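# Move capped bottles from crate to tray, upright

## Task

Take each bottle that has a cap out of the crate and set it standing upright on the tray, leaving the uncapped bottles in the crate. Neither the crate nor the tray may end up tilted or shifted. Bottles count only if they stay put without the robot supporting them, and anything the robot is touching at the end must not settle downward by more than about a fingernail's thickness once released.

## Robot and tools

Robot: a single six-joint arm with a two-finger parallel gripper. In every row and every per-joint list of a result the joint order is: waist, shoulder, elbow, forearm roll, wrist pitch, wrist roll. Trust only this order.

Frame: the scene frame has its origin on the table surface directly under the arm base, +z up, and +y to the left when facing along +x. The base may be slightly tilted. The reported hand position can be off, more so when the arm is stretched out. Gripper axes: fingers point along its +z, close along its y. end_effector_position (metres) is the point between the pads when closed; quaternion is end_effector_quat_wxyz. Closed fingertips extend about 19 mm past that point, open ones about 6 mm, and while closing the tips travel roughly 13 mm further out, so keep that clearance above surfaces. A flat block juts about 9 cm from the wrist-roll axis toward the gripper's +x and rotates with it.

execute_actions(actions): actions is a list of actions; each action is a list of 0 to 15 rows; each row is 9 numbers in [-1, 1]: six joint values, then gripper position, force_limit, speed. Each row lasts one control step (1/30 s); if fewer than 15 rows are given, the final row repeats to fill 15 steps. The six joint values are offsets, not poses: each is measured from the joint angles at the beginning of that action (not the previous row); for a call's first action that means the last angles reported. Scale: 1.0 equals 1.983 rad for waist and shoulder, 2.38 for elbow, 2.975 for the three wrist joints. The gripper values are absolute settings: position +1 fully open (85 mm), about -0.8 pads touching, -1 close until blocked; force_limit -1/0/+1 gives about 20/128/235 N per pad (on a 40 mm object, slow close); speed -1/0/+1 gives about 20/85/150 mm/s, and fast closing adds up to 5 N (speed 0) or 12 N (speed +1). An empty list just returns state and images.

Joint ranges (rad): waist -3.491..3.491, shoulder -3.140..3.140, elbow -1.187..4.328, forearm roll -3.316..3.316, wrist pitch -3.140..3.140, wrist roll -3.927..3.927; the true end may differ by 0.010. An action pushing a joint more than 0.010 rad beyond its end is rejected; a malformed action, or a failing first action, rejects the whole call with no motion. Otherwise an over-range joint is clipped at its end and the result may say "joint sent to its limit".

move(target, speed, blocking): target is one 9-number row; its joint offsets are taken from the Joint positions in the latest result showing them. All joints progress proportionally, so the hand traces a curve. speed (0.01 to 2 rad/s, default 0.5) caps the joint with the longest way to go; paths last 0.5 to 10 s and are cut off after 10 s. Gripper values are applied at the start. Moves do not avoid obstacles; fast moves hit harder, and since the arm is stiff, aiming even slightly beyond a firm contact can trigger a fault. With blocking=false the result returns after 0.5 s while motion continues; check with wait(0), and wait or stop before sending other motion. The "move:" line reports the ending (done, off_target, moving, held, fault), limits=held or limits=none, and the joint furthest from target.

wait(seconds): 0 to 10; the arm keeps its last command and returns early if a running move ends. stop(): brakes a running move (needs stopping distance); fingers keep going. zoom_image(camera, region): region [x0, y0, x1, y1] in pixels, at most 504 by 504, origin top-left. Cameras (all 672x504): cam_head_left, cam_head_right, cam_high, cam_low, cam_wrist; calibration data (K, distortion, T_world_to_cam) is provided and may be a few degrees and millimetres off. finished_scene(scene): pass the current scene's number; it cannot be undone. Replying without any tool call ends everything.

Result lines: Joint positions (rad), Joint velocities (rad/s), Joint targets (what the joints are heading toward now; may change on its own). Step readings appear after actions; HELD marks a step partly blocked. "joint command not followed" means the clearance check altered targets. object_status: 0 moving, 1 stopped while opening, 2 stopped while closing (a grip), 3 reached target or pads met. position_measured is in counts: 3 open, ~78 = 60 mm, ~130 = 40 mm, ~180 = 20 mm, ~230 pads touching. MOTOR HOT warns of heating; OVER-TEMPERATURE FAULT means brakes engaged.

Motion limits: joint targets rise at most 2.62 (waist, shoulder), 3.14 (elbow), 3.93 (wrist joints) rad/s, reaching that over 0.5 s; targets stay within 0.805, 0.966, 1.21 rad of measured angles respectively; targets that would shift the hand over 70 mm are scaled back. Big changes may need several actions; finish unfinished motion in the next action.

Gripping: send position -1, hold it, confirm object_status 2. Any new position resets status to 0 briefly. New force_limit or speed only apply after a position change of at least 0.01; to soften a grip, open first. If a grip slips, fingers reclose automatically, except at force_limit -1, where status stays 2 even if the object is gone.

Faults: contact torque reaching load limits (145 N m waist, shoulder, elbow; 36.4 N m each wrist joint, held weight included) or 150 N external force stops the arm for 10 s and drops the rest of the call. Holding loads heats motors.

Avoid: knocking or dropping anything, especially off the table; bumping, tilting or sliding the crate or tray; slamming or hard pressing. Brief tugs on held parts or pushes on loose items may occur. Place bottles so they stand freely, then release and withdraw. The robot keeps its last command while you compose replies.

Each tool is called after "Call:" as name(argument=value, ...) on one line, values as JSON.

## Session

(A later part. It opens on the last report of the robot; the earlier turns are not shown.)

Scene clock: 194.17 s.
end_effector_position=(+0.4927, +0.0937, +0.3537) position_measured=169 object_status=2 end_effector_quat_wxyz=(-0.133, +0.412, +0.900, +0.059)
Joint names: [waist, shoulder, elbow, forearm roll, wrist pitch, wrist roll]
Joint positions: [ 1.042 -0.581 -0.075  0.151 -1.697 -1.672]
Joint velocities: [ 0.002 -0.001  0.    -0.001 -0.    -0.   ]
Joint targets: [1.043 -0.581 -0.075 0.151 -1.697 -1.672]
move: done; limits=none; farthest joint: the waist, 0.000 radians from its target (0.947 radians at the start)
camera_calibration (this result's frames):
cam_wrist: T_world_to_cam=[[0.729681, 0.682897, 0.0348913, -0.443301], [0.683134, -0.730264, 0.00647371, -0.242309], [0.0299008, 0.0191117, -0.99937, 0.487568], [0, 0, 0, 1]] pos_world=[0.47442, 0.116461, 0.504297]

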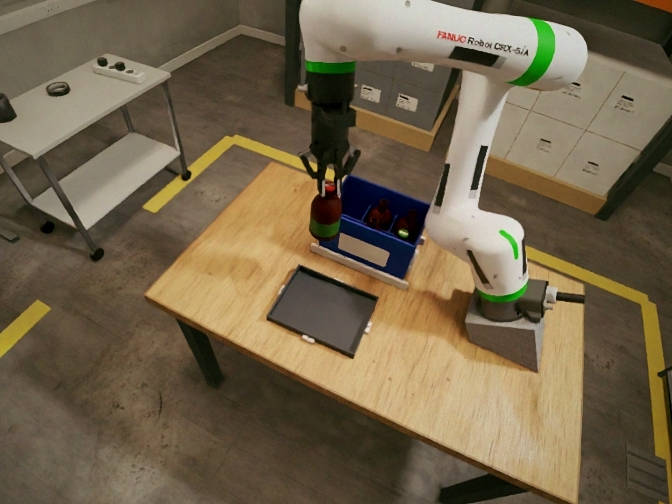

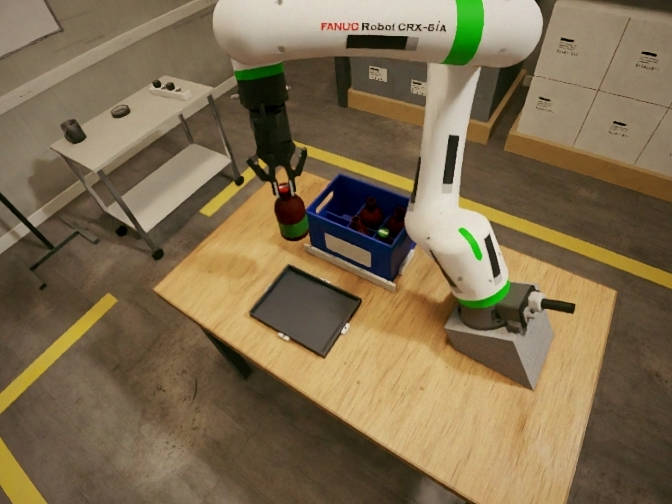

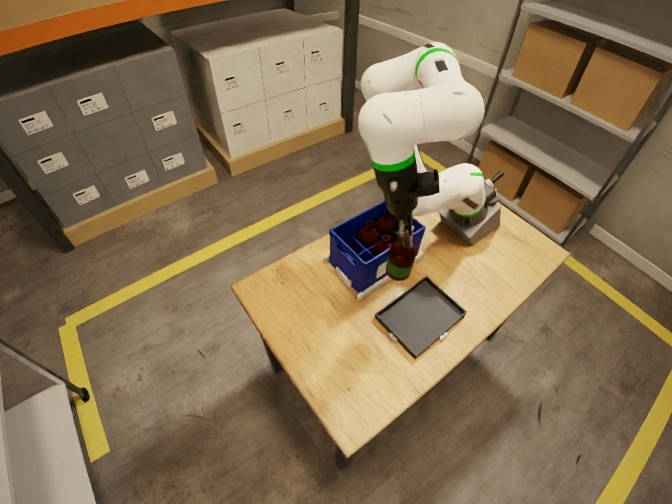

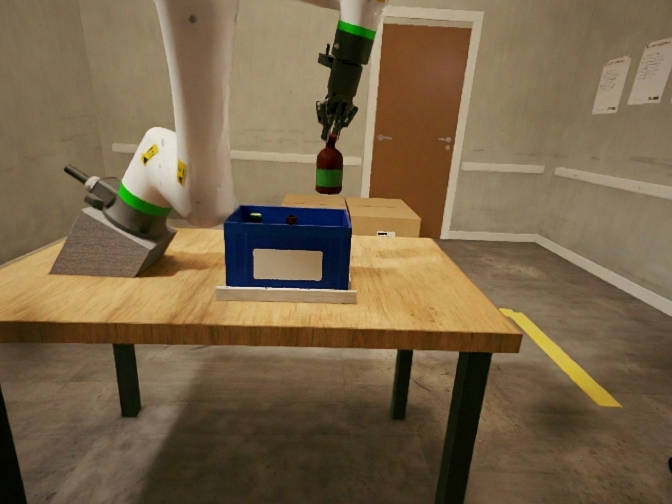

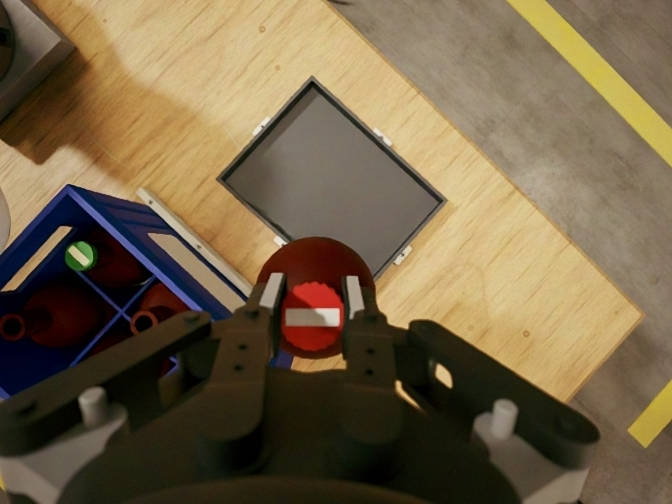

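Call:
move(target=[-0.0102, 0.1295, -0.0929, 0.0001, 0.1599, -0.0138, -1, 0, -0.3], speed=0.4)

Call:
zoom_image(camera="cam_high", region=[350, 230, 490, 370])

Call:
zoom_image(camera="cam_head_right", region=[220, 200, 380, 360])

Scene clock: 222.67 s.
end_effector_position=(+0.4997, +0.2156, +0.1781) position_measured=169 object_status=2 end_effector_quat_wxyz=(-0.132, +0.407, +0.902, +0.060)
Joint names: [waist, shoulder, elbow, forearm roll, wrist pitch, wrist roll]
Joint positions: [ 1.022 -0.324 -0.296  0.151 -1.222 -1.713]
Joint velocities: [-0.001  0.    -0.001 -0.002  0.001 -0.   ]
Joint targets: [1.022 -0.324 -0.296 0.151 -1.222 -1.713]
move: done; limits=none; farthest joint: the wrist pitch, 0.001 radians from its target (0.476 radians at the start)
camera_calibration (this result's frames):
cam_wrist: T_world_to_cam=[[0.722265, 0.690558, 0.0382404, -0.524127], [0.690871, -0.722949, 0.00644518, -0.162376], [0.0320966, 0.021764, -0.999248, 0.307848], [0, 0, 0, 1]] pos_world=[0.480858, 0.23785, 0.328706]

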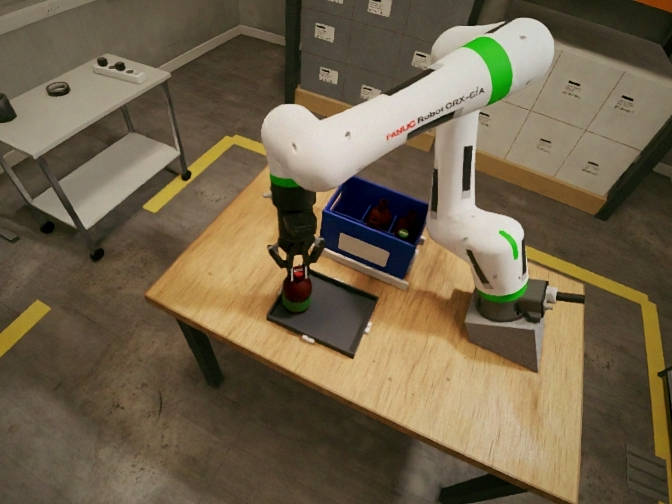

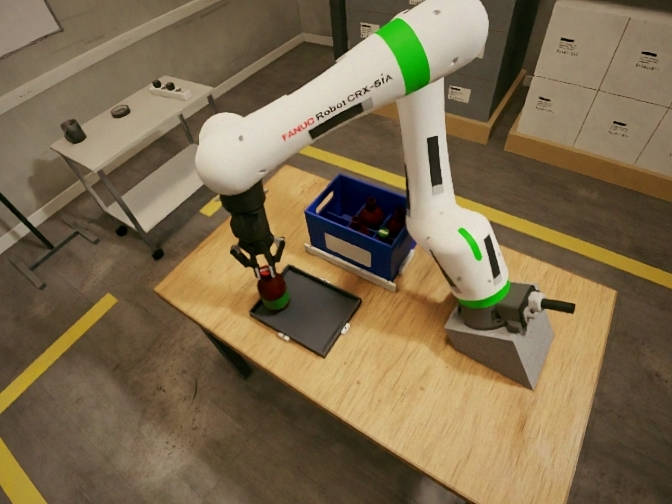

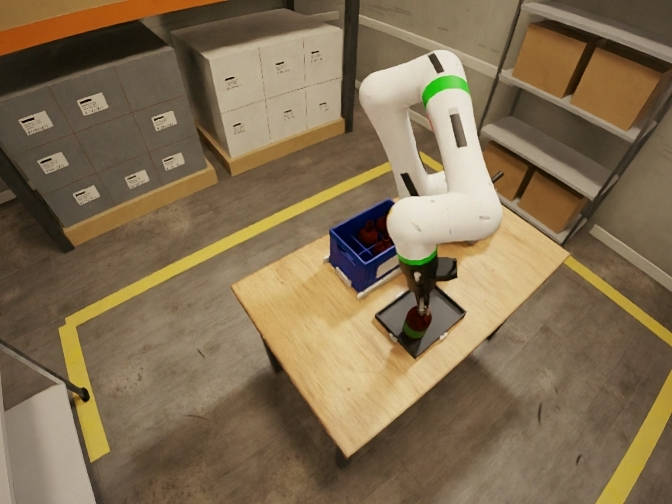

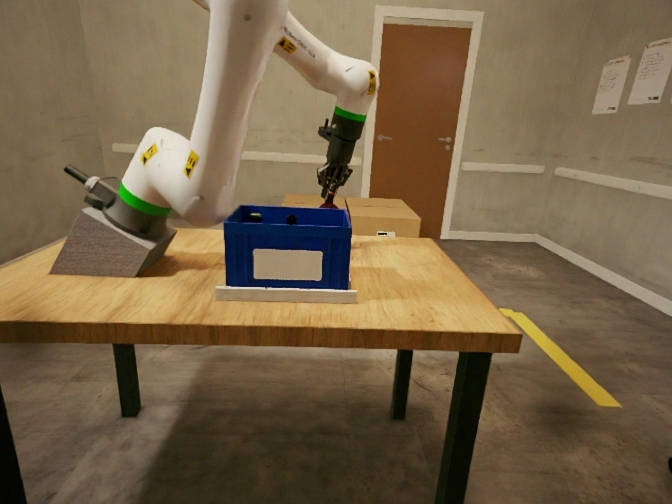

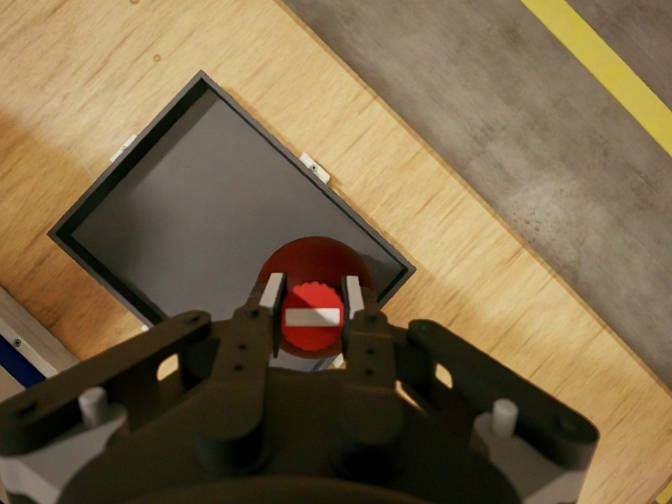

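Region (350, 230, 490, 370) of cam_high's 672x504 image, scaled by 3.600, with more detail than that image has.

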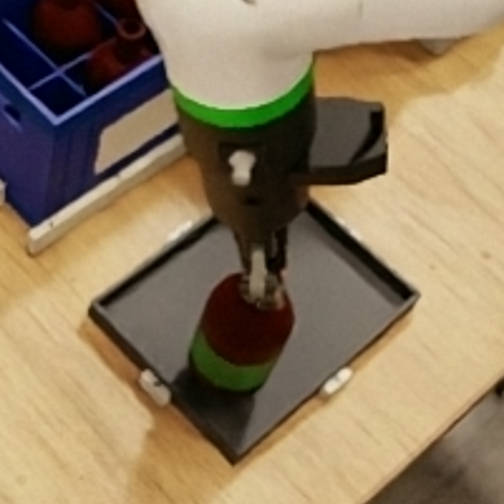

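Region (220, 200, 380, 360) of cam_head_right's 672x504 image, scaled by 3.150, with more detail than that image has.

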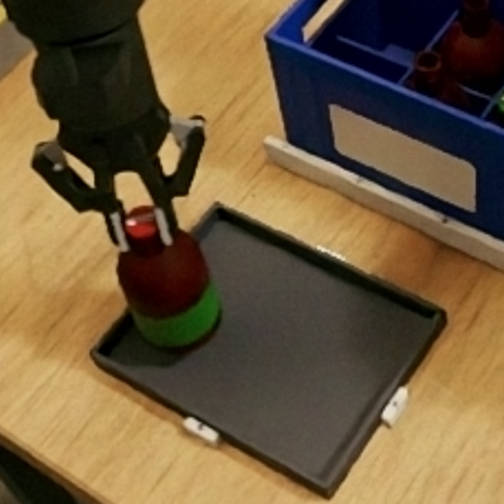

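Call:
move(target=[-0.00585, 0.0046, -0.00773, -0.0011, 0.0099, 0.0028, -1, 0, -0.3], speed=0.06)

Call:
zoom_image(camera="cam_high", region=[380, 290, 450, 360])

Call:
zoom_image(camera="cam_head_right", region=[240, 260, 310, 330])

Scene clock: 231.80 s.
end_effector_position=(+0.4978, +0.2159, +0.1664) position_measured=169 object_status=2 end_effector_quat_wxyz=(-0.132, +0.407, +0.902, +0.060)
Joint names: [waist, shoulder, elbow, forearm roll, wrist pitch, wrist roll]
Joint positions: [ 1.011 -0.315 -0.315  0.148 -1.192 -1.705]
Joint velocities: [-0.001  0.    -0.002 -0.     0.001  0.   ]
Joint targets: [1.011 -0.315 -0.315 0.148 -1.192 -1.705]
move: done; limits=none; farthest joint: the waist, 0.000 radians from its target (0.012 radians at the start)
camera_calibration (this result's frames):
cam_wrist: T_world_to_cam=[[0.722128, 0.69067, 0.0388061, -0.52257], [0.691006, -0.722823, 0.00612506, -0.160814], [0.0322803, 0.0223921, -0.999228, 0.295958], [0, 0, 0, 1]] pos_world=[0.478932, 0.238056, 0.316993]

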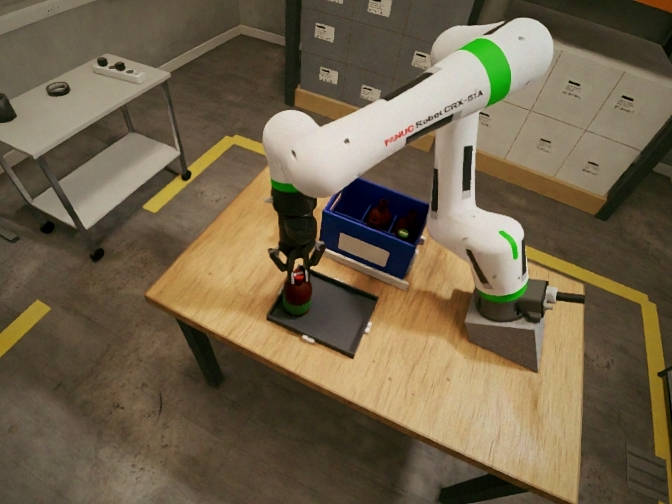

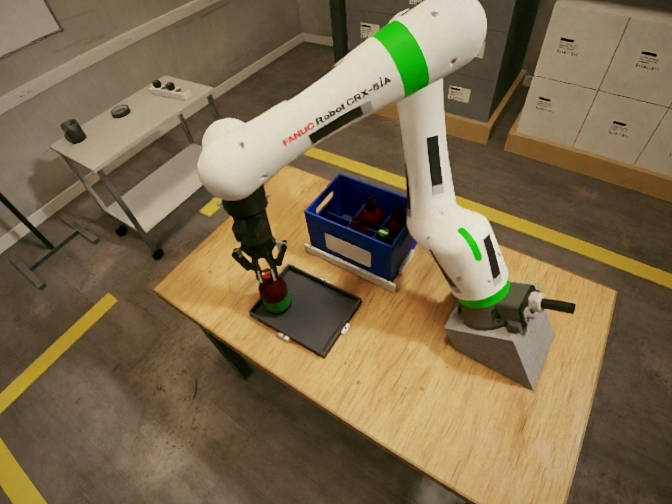

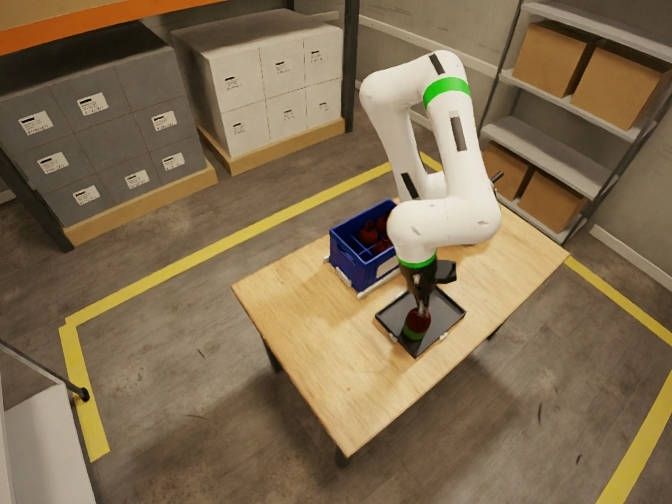

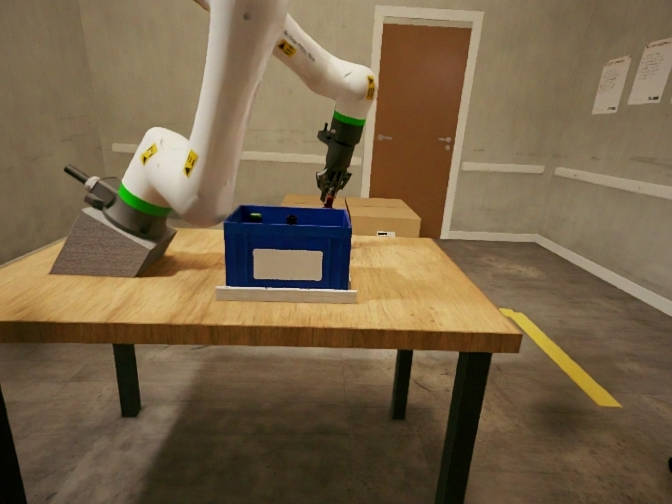

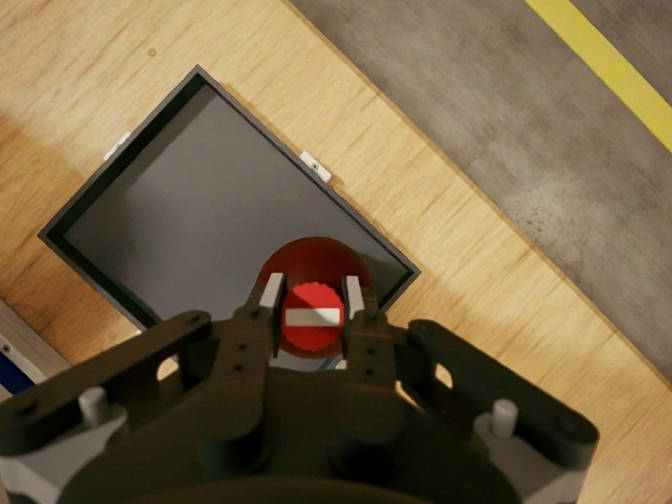

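Region (380, 290, 450, 360) of cam_high's 672x504 image, scaled by 7.200, with more detail than that image has.

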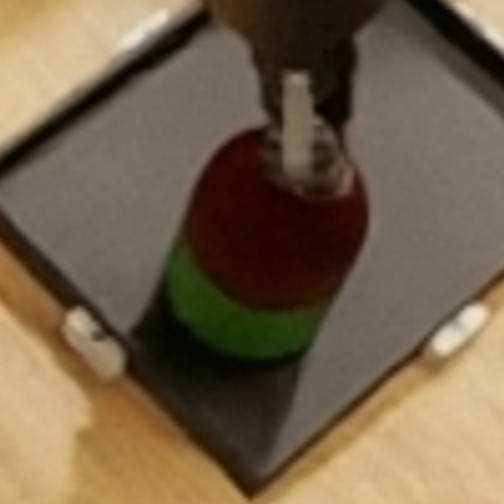

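Region (240, 260, 310, 330) of cam_head_right's 672x504 image, scaled by 7.200, with more detail than that image has.

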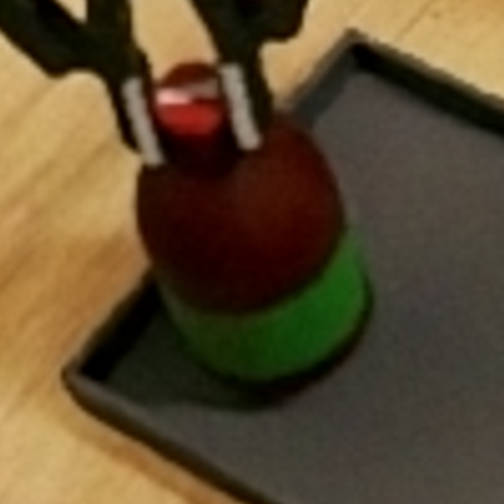

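Call:
move(target=[-0.00146, 0.00115, -0.00193, -0.00027, 0.00243, 0.0007, -1, 0, -0.3], speed=0.03)

Scene clock: 234.90 s.
end_effector_position=(+0.4973, +0.2159, +0.1634) position_measured=169 object_status=2 end_effector_quat_wxyz=(-0.132, +0.407, +0.902, +0.060)
Joint names: [waist, shoulder, elbow, forearm roll, wrist pitch, wrist roll]
Joint positions: [ 1.008 -0.313 -0.319  0.147 -1.185 -1.703]
Joint velocities: [ 0.    -0.    -0.001 -0.     0.001  0.   ]
Joint targets: [1.008 -0.313 -0.319 0.147 -1.185 -1.703]
move: done; limits=none; farthest joint: the wrist pitch, 0.001 radians from its target (0.008 radians at the start)
camera_calibration (this result's frames):
cam_wrist: T_world_to_cam=[[0.72209, 0.690709, 0.0388249, -0.522068], [0.691047, -0.722784, 0.00606402, -0.16046], [0.0322505, 0.0224511, -0.999228, 0.293072], [0, 0, 0, 1]] pos_world=[0.478414, 0.238039, 0.314088]

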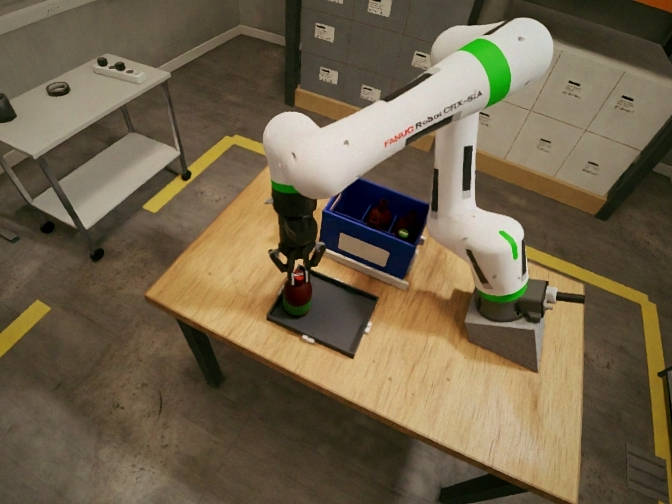

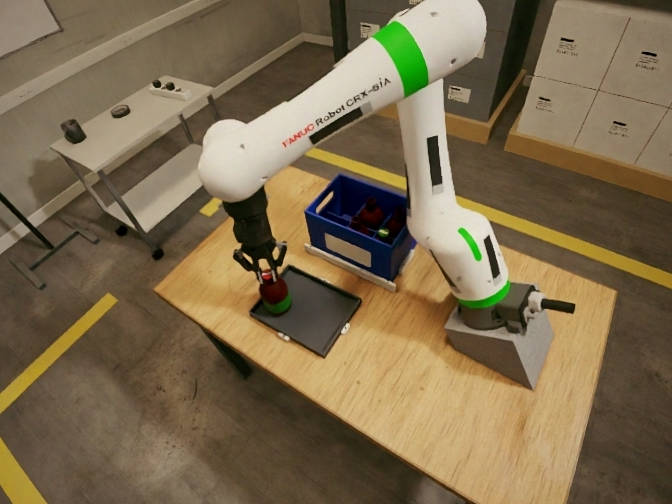

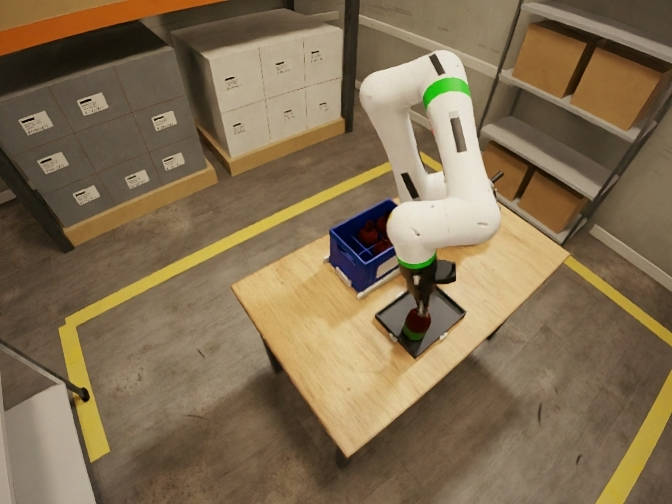

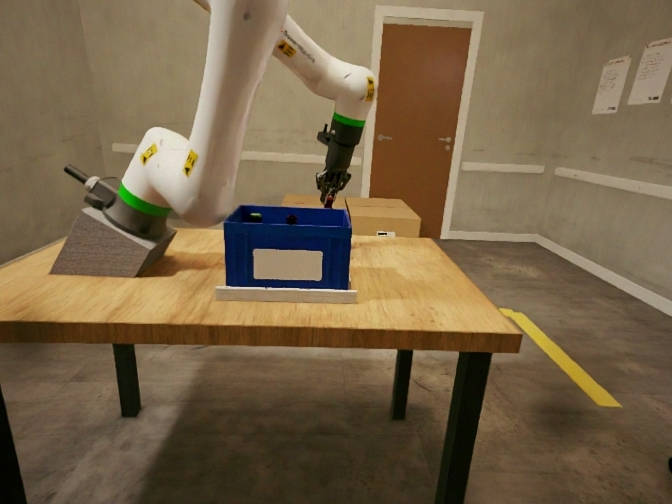

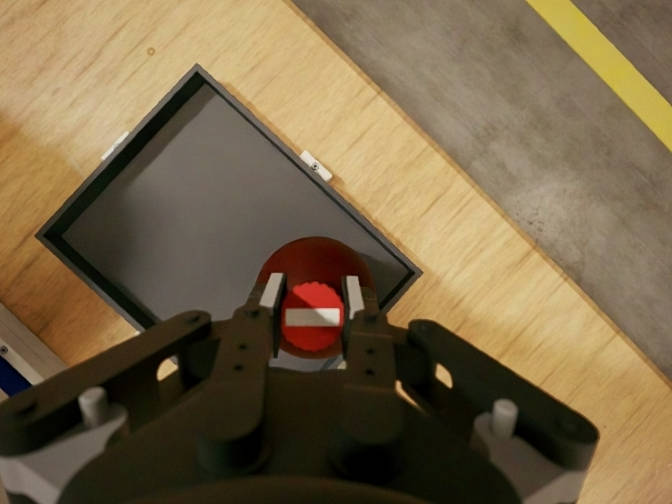

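Exactly 3 mm, no contact yet. Two more millimetres.

Call:
move(target=[-0.00097, 0.00077, -0.00129, -0.00018, 0.00162, 0.00047, -1, 0, -0.3], speed=0.03)

Call:
zoom_image(camera="cam_wrist", region=[240, 220, 400, 380])

Scene clock: 239.43 s.
end_effector_position=(+0.4970, +0.2159, +0.1615) position_measured=169 object_status=2 end_effector_quat_wxyz=(-0.132, +0.407, +0.902, +0.060)
Joint names: [waist, shoulder, elbow, forearm roll, wrist pitch, wrist roll]
Joint positions: [ 1.006 -0.312 -0.322  0.147 -1.181 -1.701]
Joint velocities: [-0.001 -0.    -0.    -0.    -0.     0.   ]
Joint targets: [1.006 -0.312 -0.322 0.147 -1.180 -1.701]
move: done; limits=none; farthest joint: the waist, 0.000 radians from its target (0.002 radians at the start)
camera_calibration (this result's frames):
cam_wrist: T_world_to_cam=[[0.722055, 0.690745, 0.0388285, -0.521714], [0.691085, -0.722748, 0.00602096, -0.16023], [0.0322222, 0.0224863, -0.999228, 0.291151], [0, 0, 0, 1]] pos_world=[0.478057, 0.238019, 0.312149]

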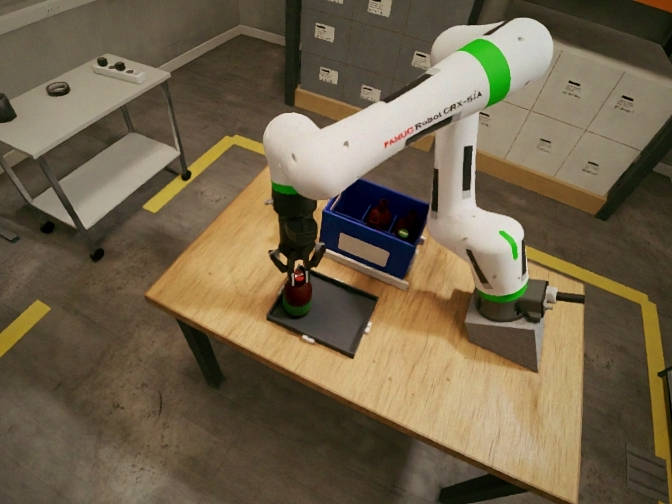

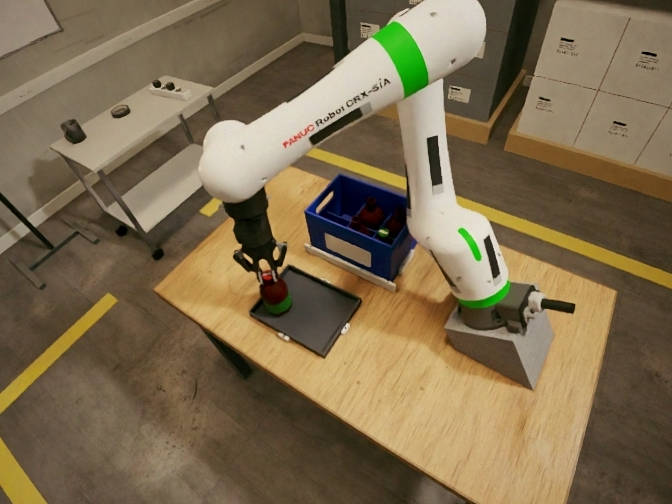

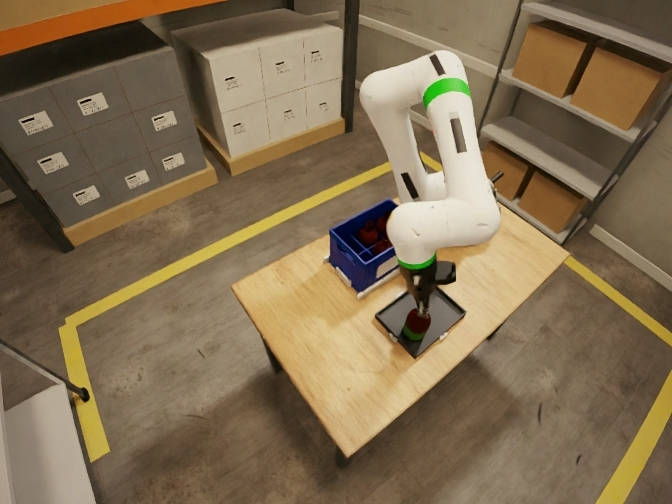

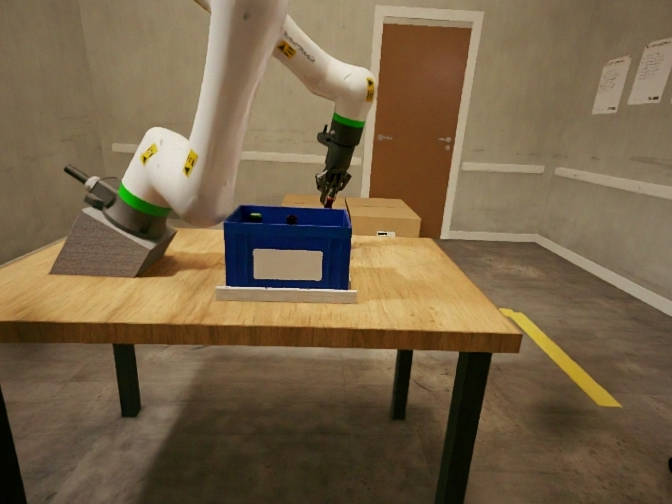

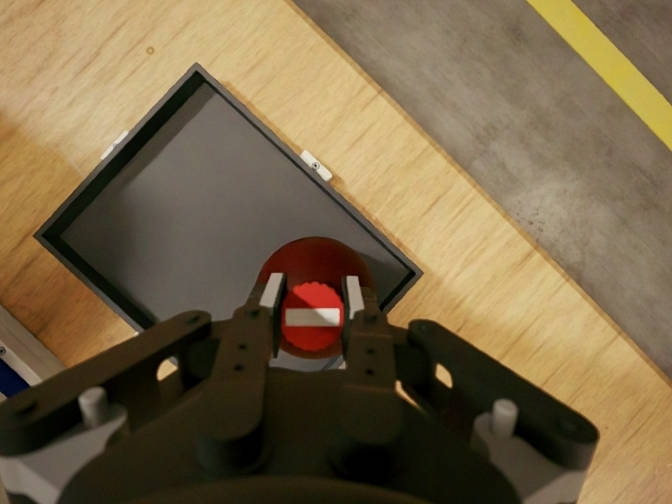

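Region (240, 220, 400, 380) of cam_wrist's 672x504 image, scaled by 3.150, with more detail than that image has.

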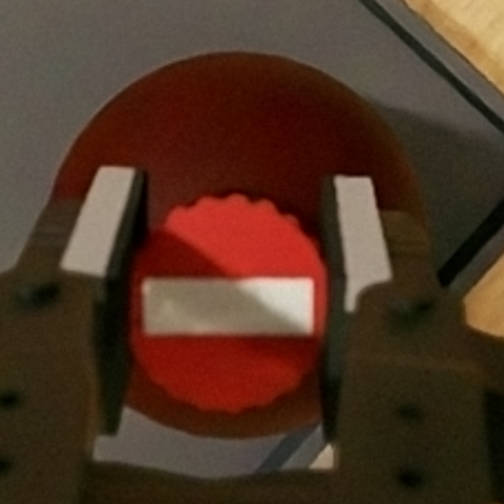

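Call:
move(target=[-0.00097, 0.00077, -0.00129, -0.00018, 0.00162, 0.00047, -1, 0, -0.3], speed=0.03)

Call:
zoom_image(camera="cam_wrist", region=[240, 220, 400, 380])

Scene clock: 243.43 s.
end_effector_position=(+0.4966, +0.2159, +0.1596) position_measured=169 object_status=2 end_effector_quat_wxyz=(-0.132, +0.407, +0.902, +0.060)
Joint names: [waist, shoulder, elbow, forearm roll, wrist pitch, wrist roll]
Joint positions: [ 1.004 -0.31  -0.325  0.146 -1.176 -1.7  ]
Joint velocities: [-0.001 -0.    -0.001 -0.     0.     0.   ]
Joint targets: [1.004 -0.310 -0.325 0.146 -1.176 -1.700]
move: done; limits=none; farthest joint: the waist, 0.000 radians from its target (0.002 radians at the start)
camera_calibration (this result's frames):
cam_wrist: T_world_to_cam=[[0.722024, 0.690778, 0.038831, -0.521351], [0.691119, -0.722717, 0.00597697, -0.16], [0.0321925, 0.0225213, -0.999228, 0.289233], [0, 0, 0, 1]] pos_world=[0.477696, 0.237989, 0.31021]

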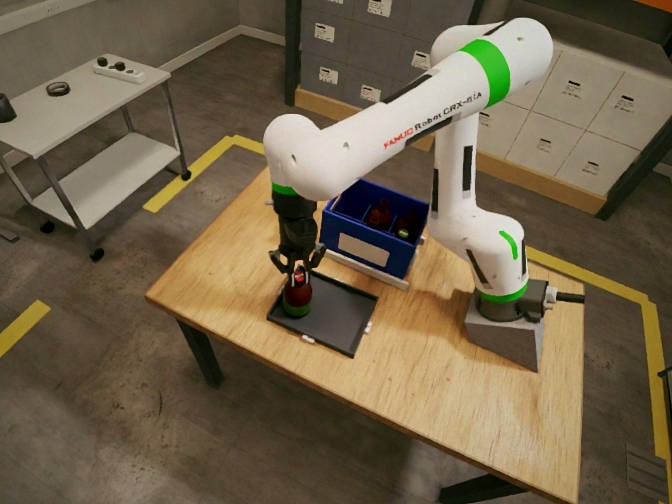

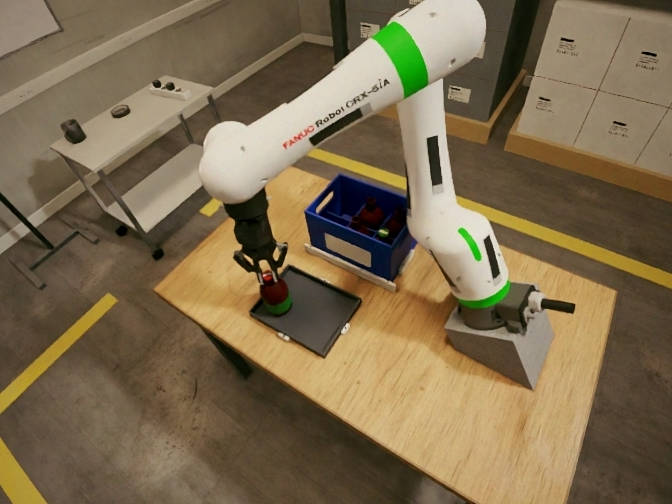

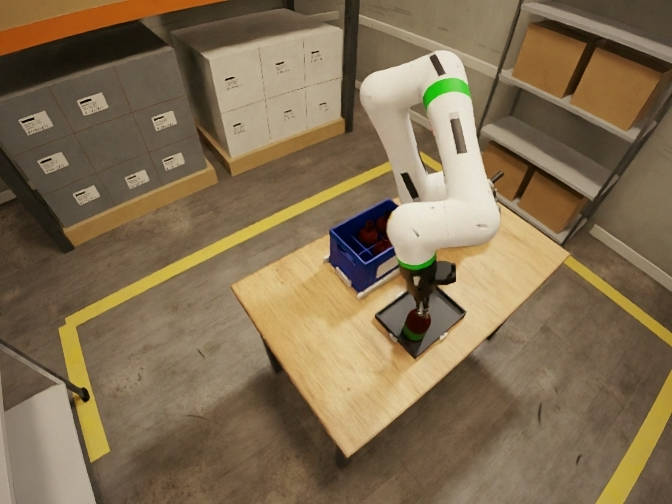

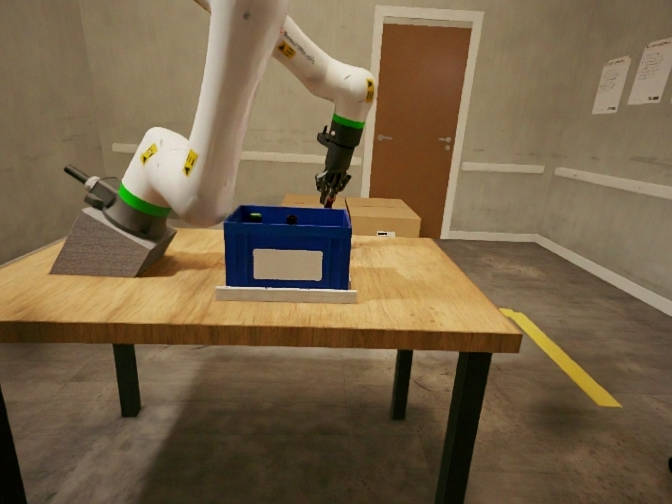

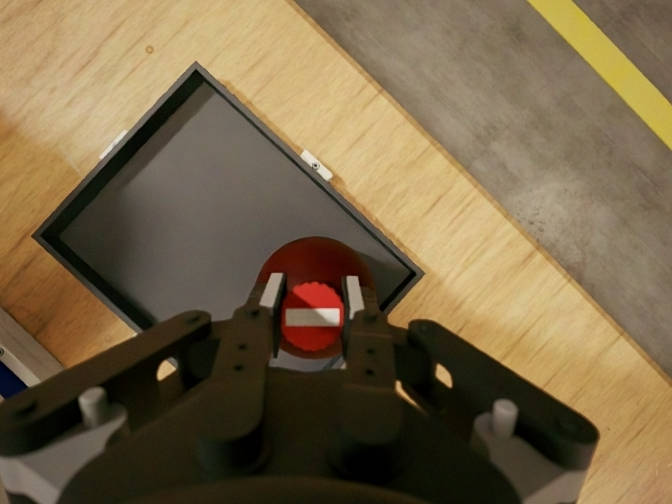

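Region (240, 220, 400, 380) of cam_wrist's 672x504 image, scaled by 3.150, with more detail than that image has.

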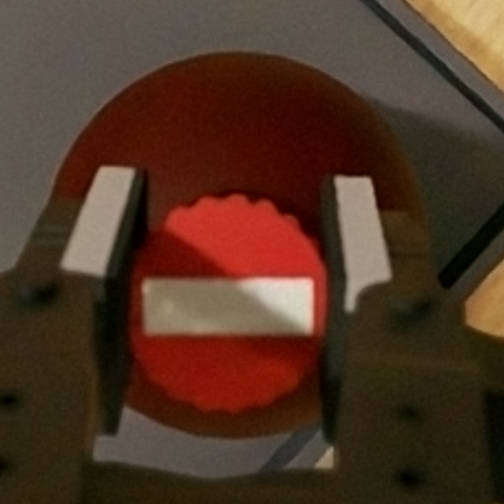

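Same 1.939 mm; still free. Continue.

Call:
move(target=[-0.00097, 0.00077, -0.00129, -0.00018, 0.00162, 0.00047, -1, 0, -0.3], speed=0.03)

Call:
zoom_image(camera="cam_wrist", region=[240, 220, 400, 380])

Scene clock: 246.80 s.
end_effector_position=(+0.4962, +0.2159, +0.1576) position_measured=169 object_status=2 end_effector_quat_wxyz=(-0.132, +0.407, +0.902, +0.060)
Joint names: [waist, shoulder, elbow, forearm roll, wrist pitch, wrist roll]
Joint positions: [ 1.002 -0.309 -0.328  0.146 -1.171 -1.699]
Joint velocities: [-0.001 -0.001 -0.001 -0.     0.     0.   ]
Joint targets: [1.002 -0.309 -0.328 0.146 -1.171 -1.699]
move: done; limits=none; farthest joint: the waist, 0.000 radians from its target (0.002 radians at the start)
camera_calibration (this result's frames):
cam_wrist: T_world_to_cam=[[0.721997, 0.690806, 0.0388324, -0.52098], [0.691148, -0.722689, 0.00593176, -0.15977], [0.0321614, 0.0225562, -0.999228, 0.287317], [0, 0, 0, 1]] pos_world=[0.47733, 0.237951, 0.308274]

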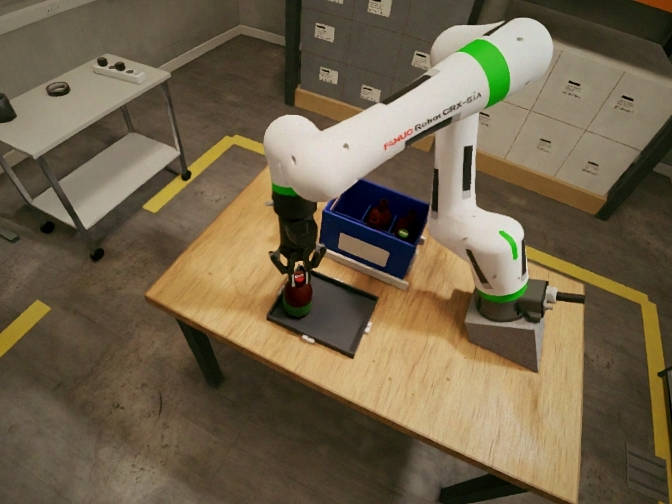

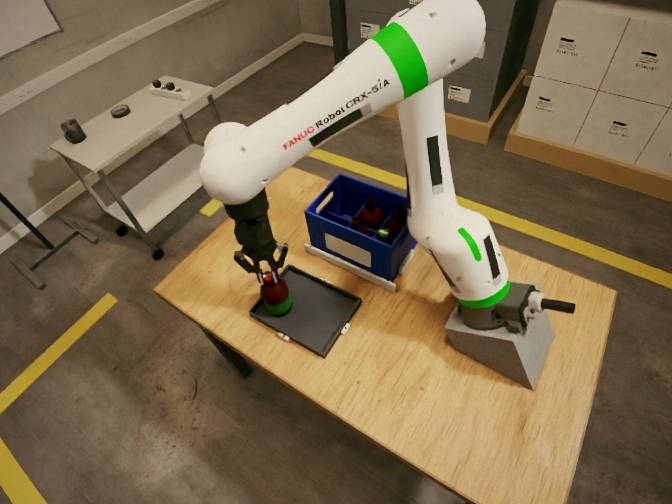

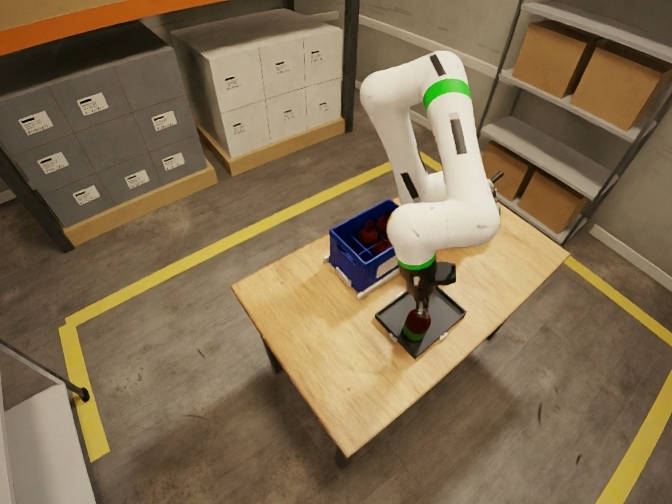

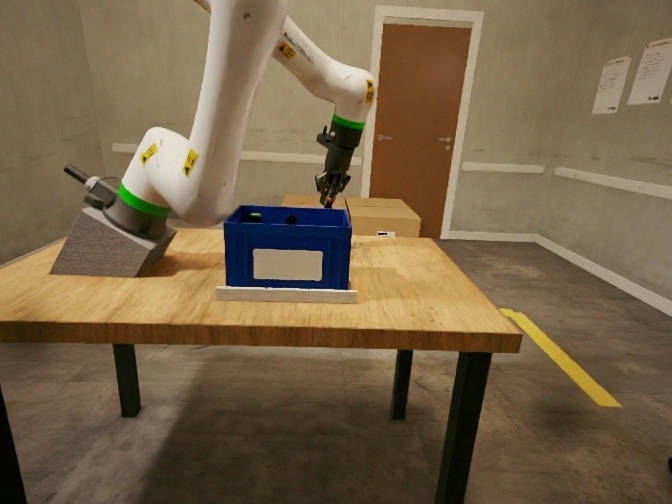

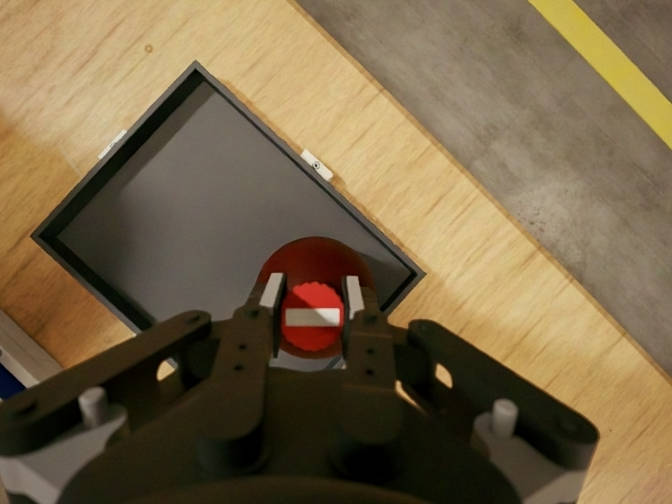

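Region (240, 220, 400, 380) of cam_wrist's 672x504 image, scaled by 3.150, with more detail than that image has.

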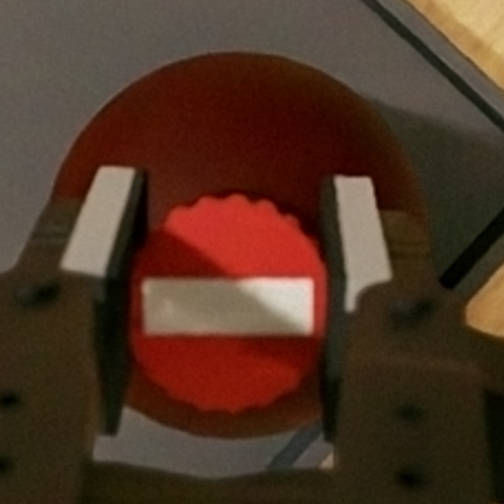

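Call:
move(target=[-0.00073, 0.00058, -0.00097, -0.00014, 0.00122, 0.00035, -1, 0, -0.3], speed=0.03)

Call:
zoom_image(camera="cam_wrist", region=[240, 220, 400, 380])

Scene clock: 253.53 s.
end_effector_position=(+0.4960, +0.2159, +0.1563) position_measured=169 object_status=2 end_effector_quat_wxyz=(-0.132, +0.407, +0.902, +0.060)
Joint names: [waist, shoulder, elbow, forearm roll, wrist pitch, wrist roll]
Joint positions: [ 1.001 -0.307 -0.33   0.145 -1.167 -1.698]
Joint velocities: [ 0.    -0.    -0.001 -0.     0.001  0.   ]
Joint targets: [1.001 -0.307 -0.331 0.145 -1.167 -1.698]
move: done; limits=none; farthest joint: the waist, 0.000 radians from its target (0.001 radians at the start)
camera_calibration (this result's frames):
cam_wrist: T_world_to_cam=[[0.72201, 0.690781, 0.0390409, -0.520805], [0.691129, -0.722707, 0.00589364, -0.159591], [0.0322863, 0.022727, -0.99922, 0.285849], [0, 0, 0, 1]] pos_world=[0.477095, 0.237928, 0.306899]

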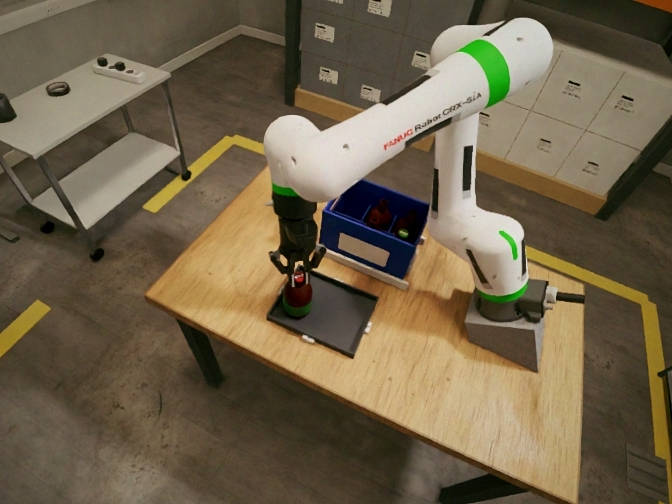

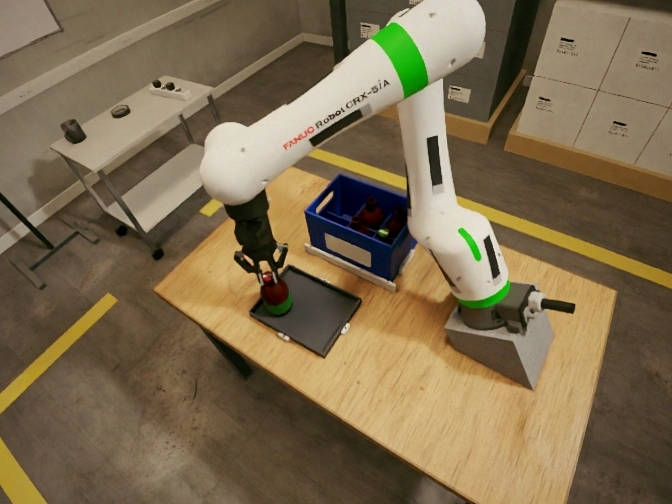

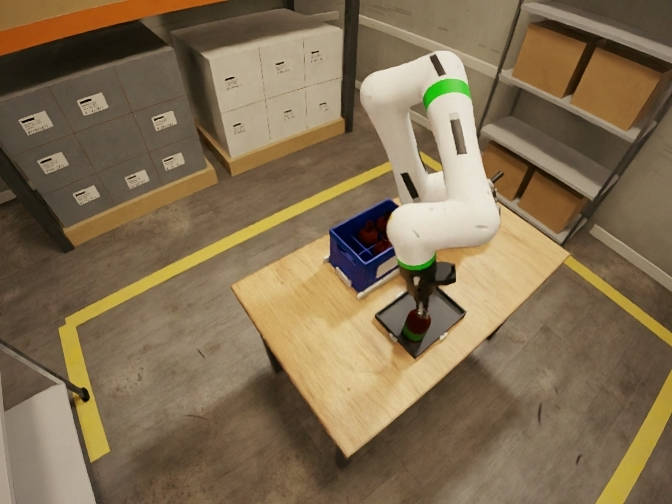

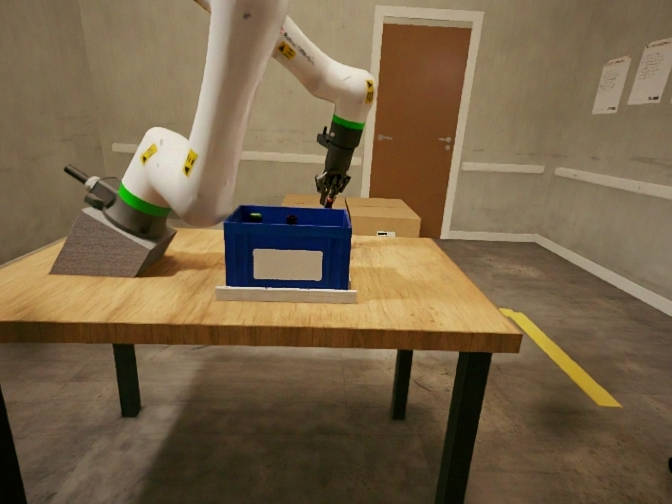

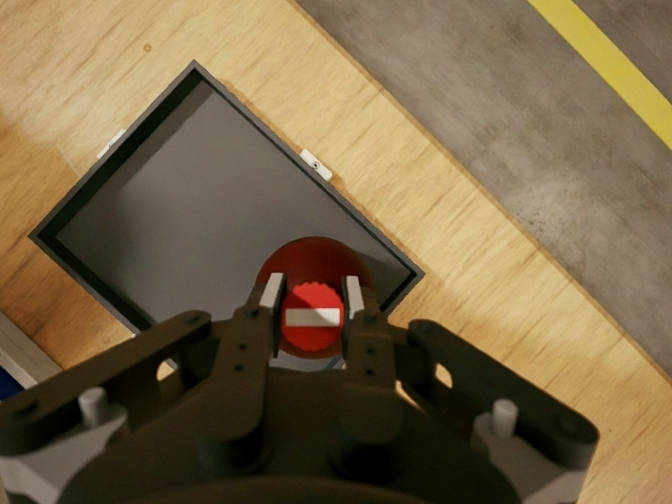

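Region (240, 220, 400, 380) of cam_wrist's 672x504 image, scaled by 3.150, with more detail than that image has.

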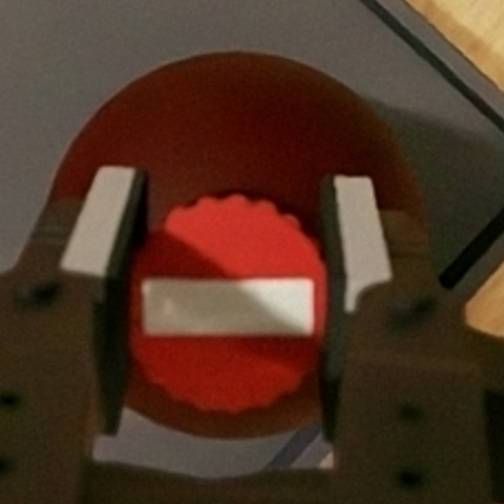

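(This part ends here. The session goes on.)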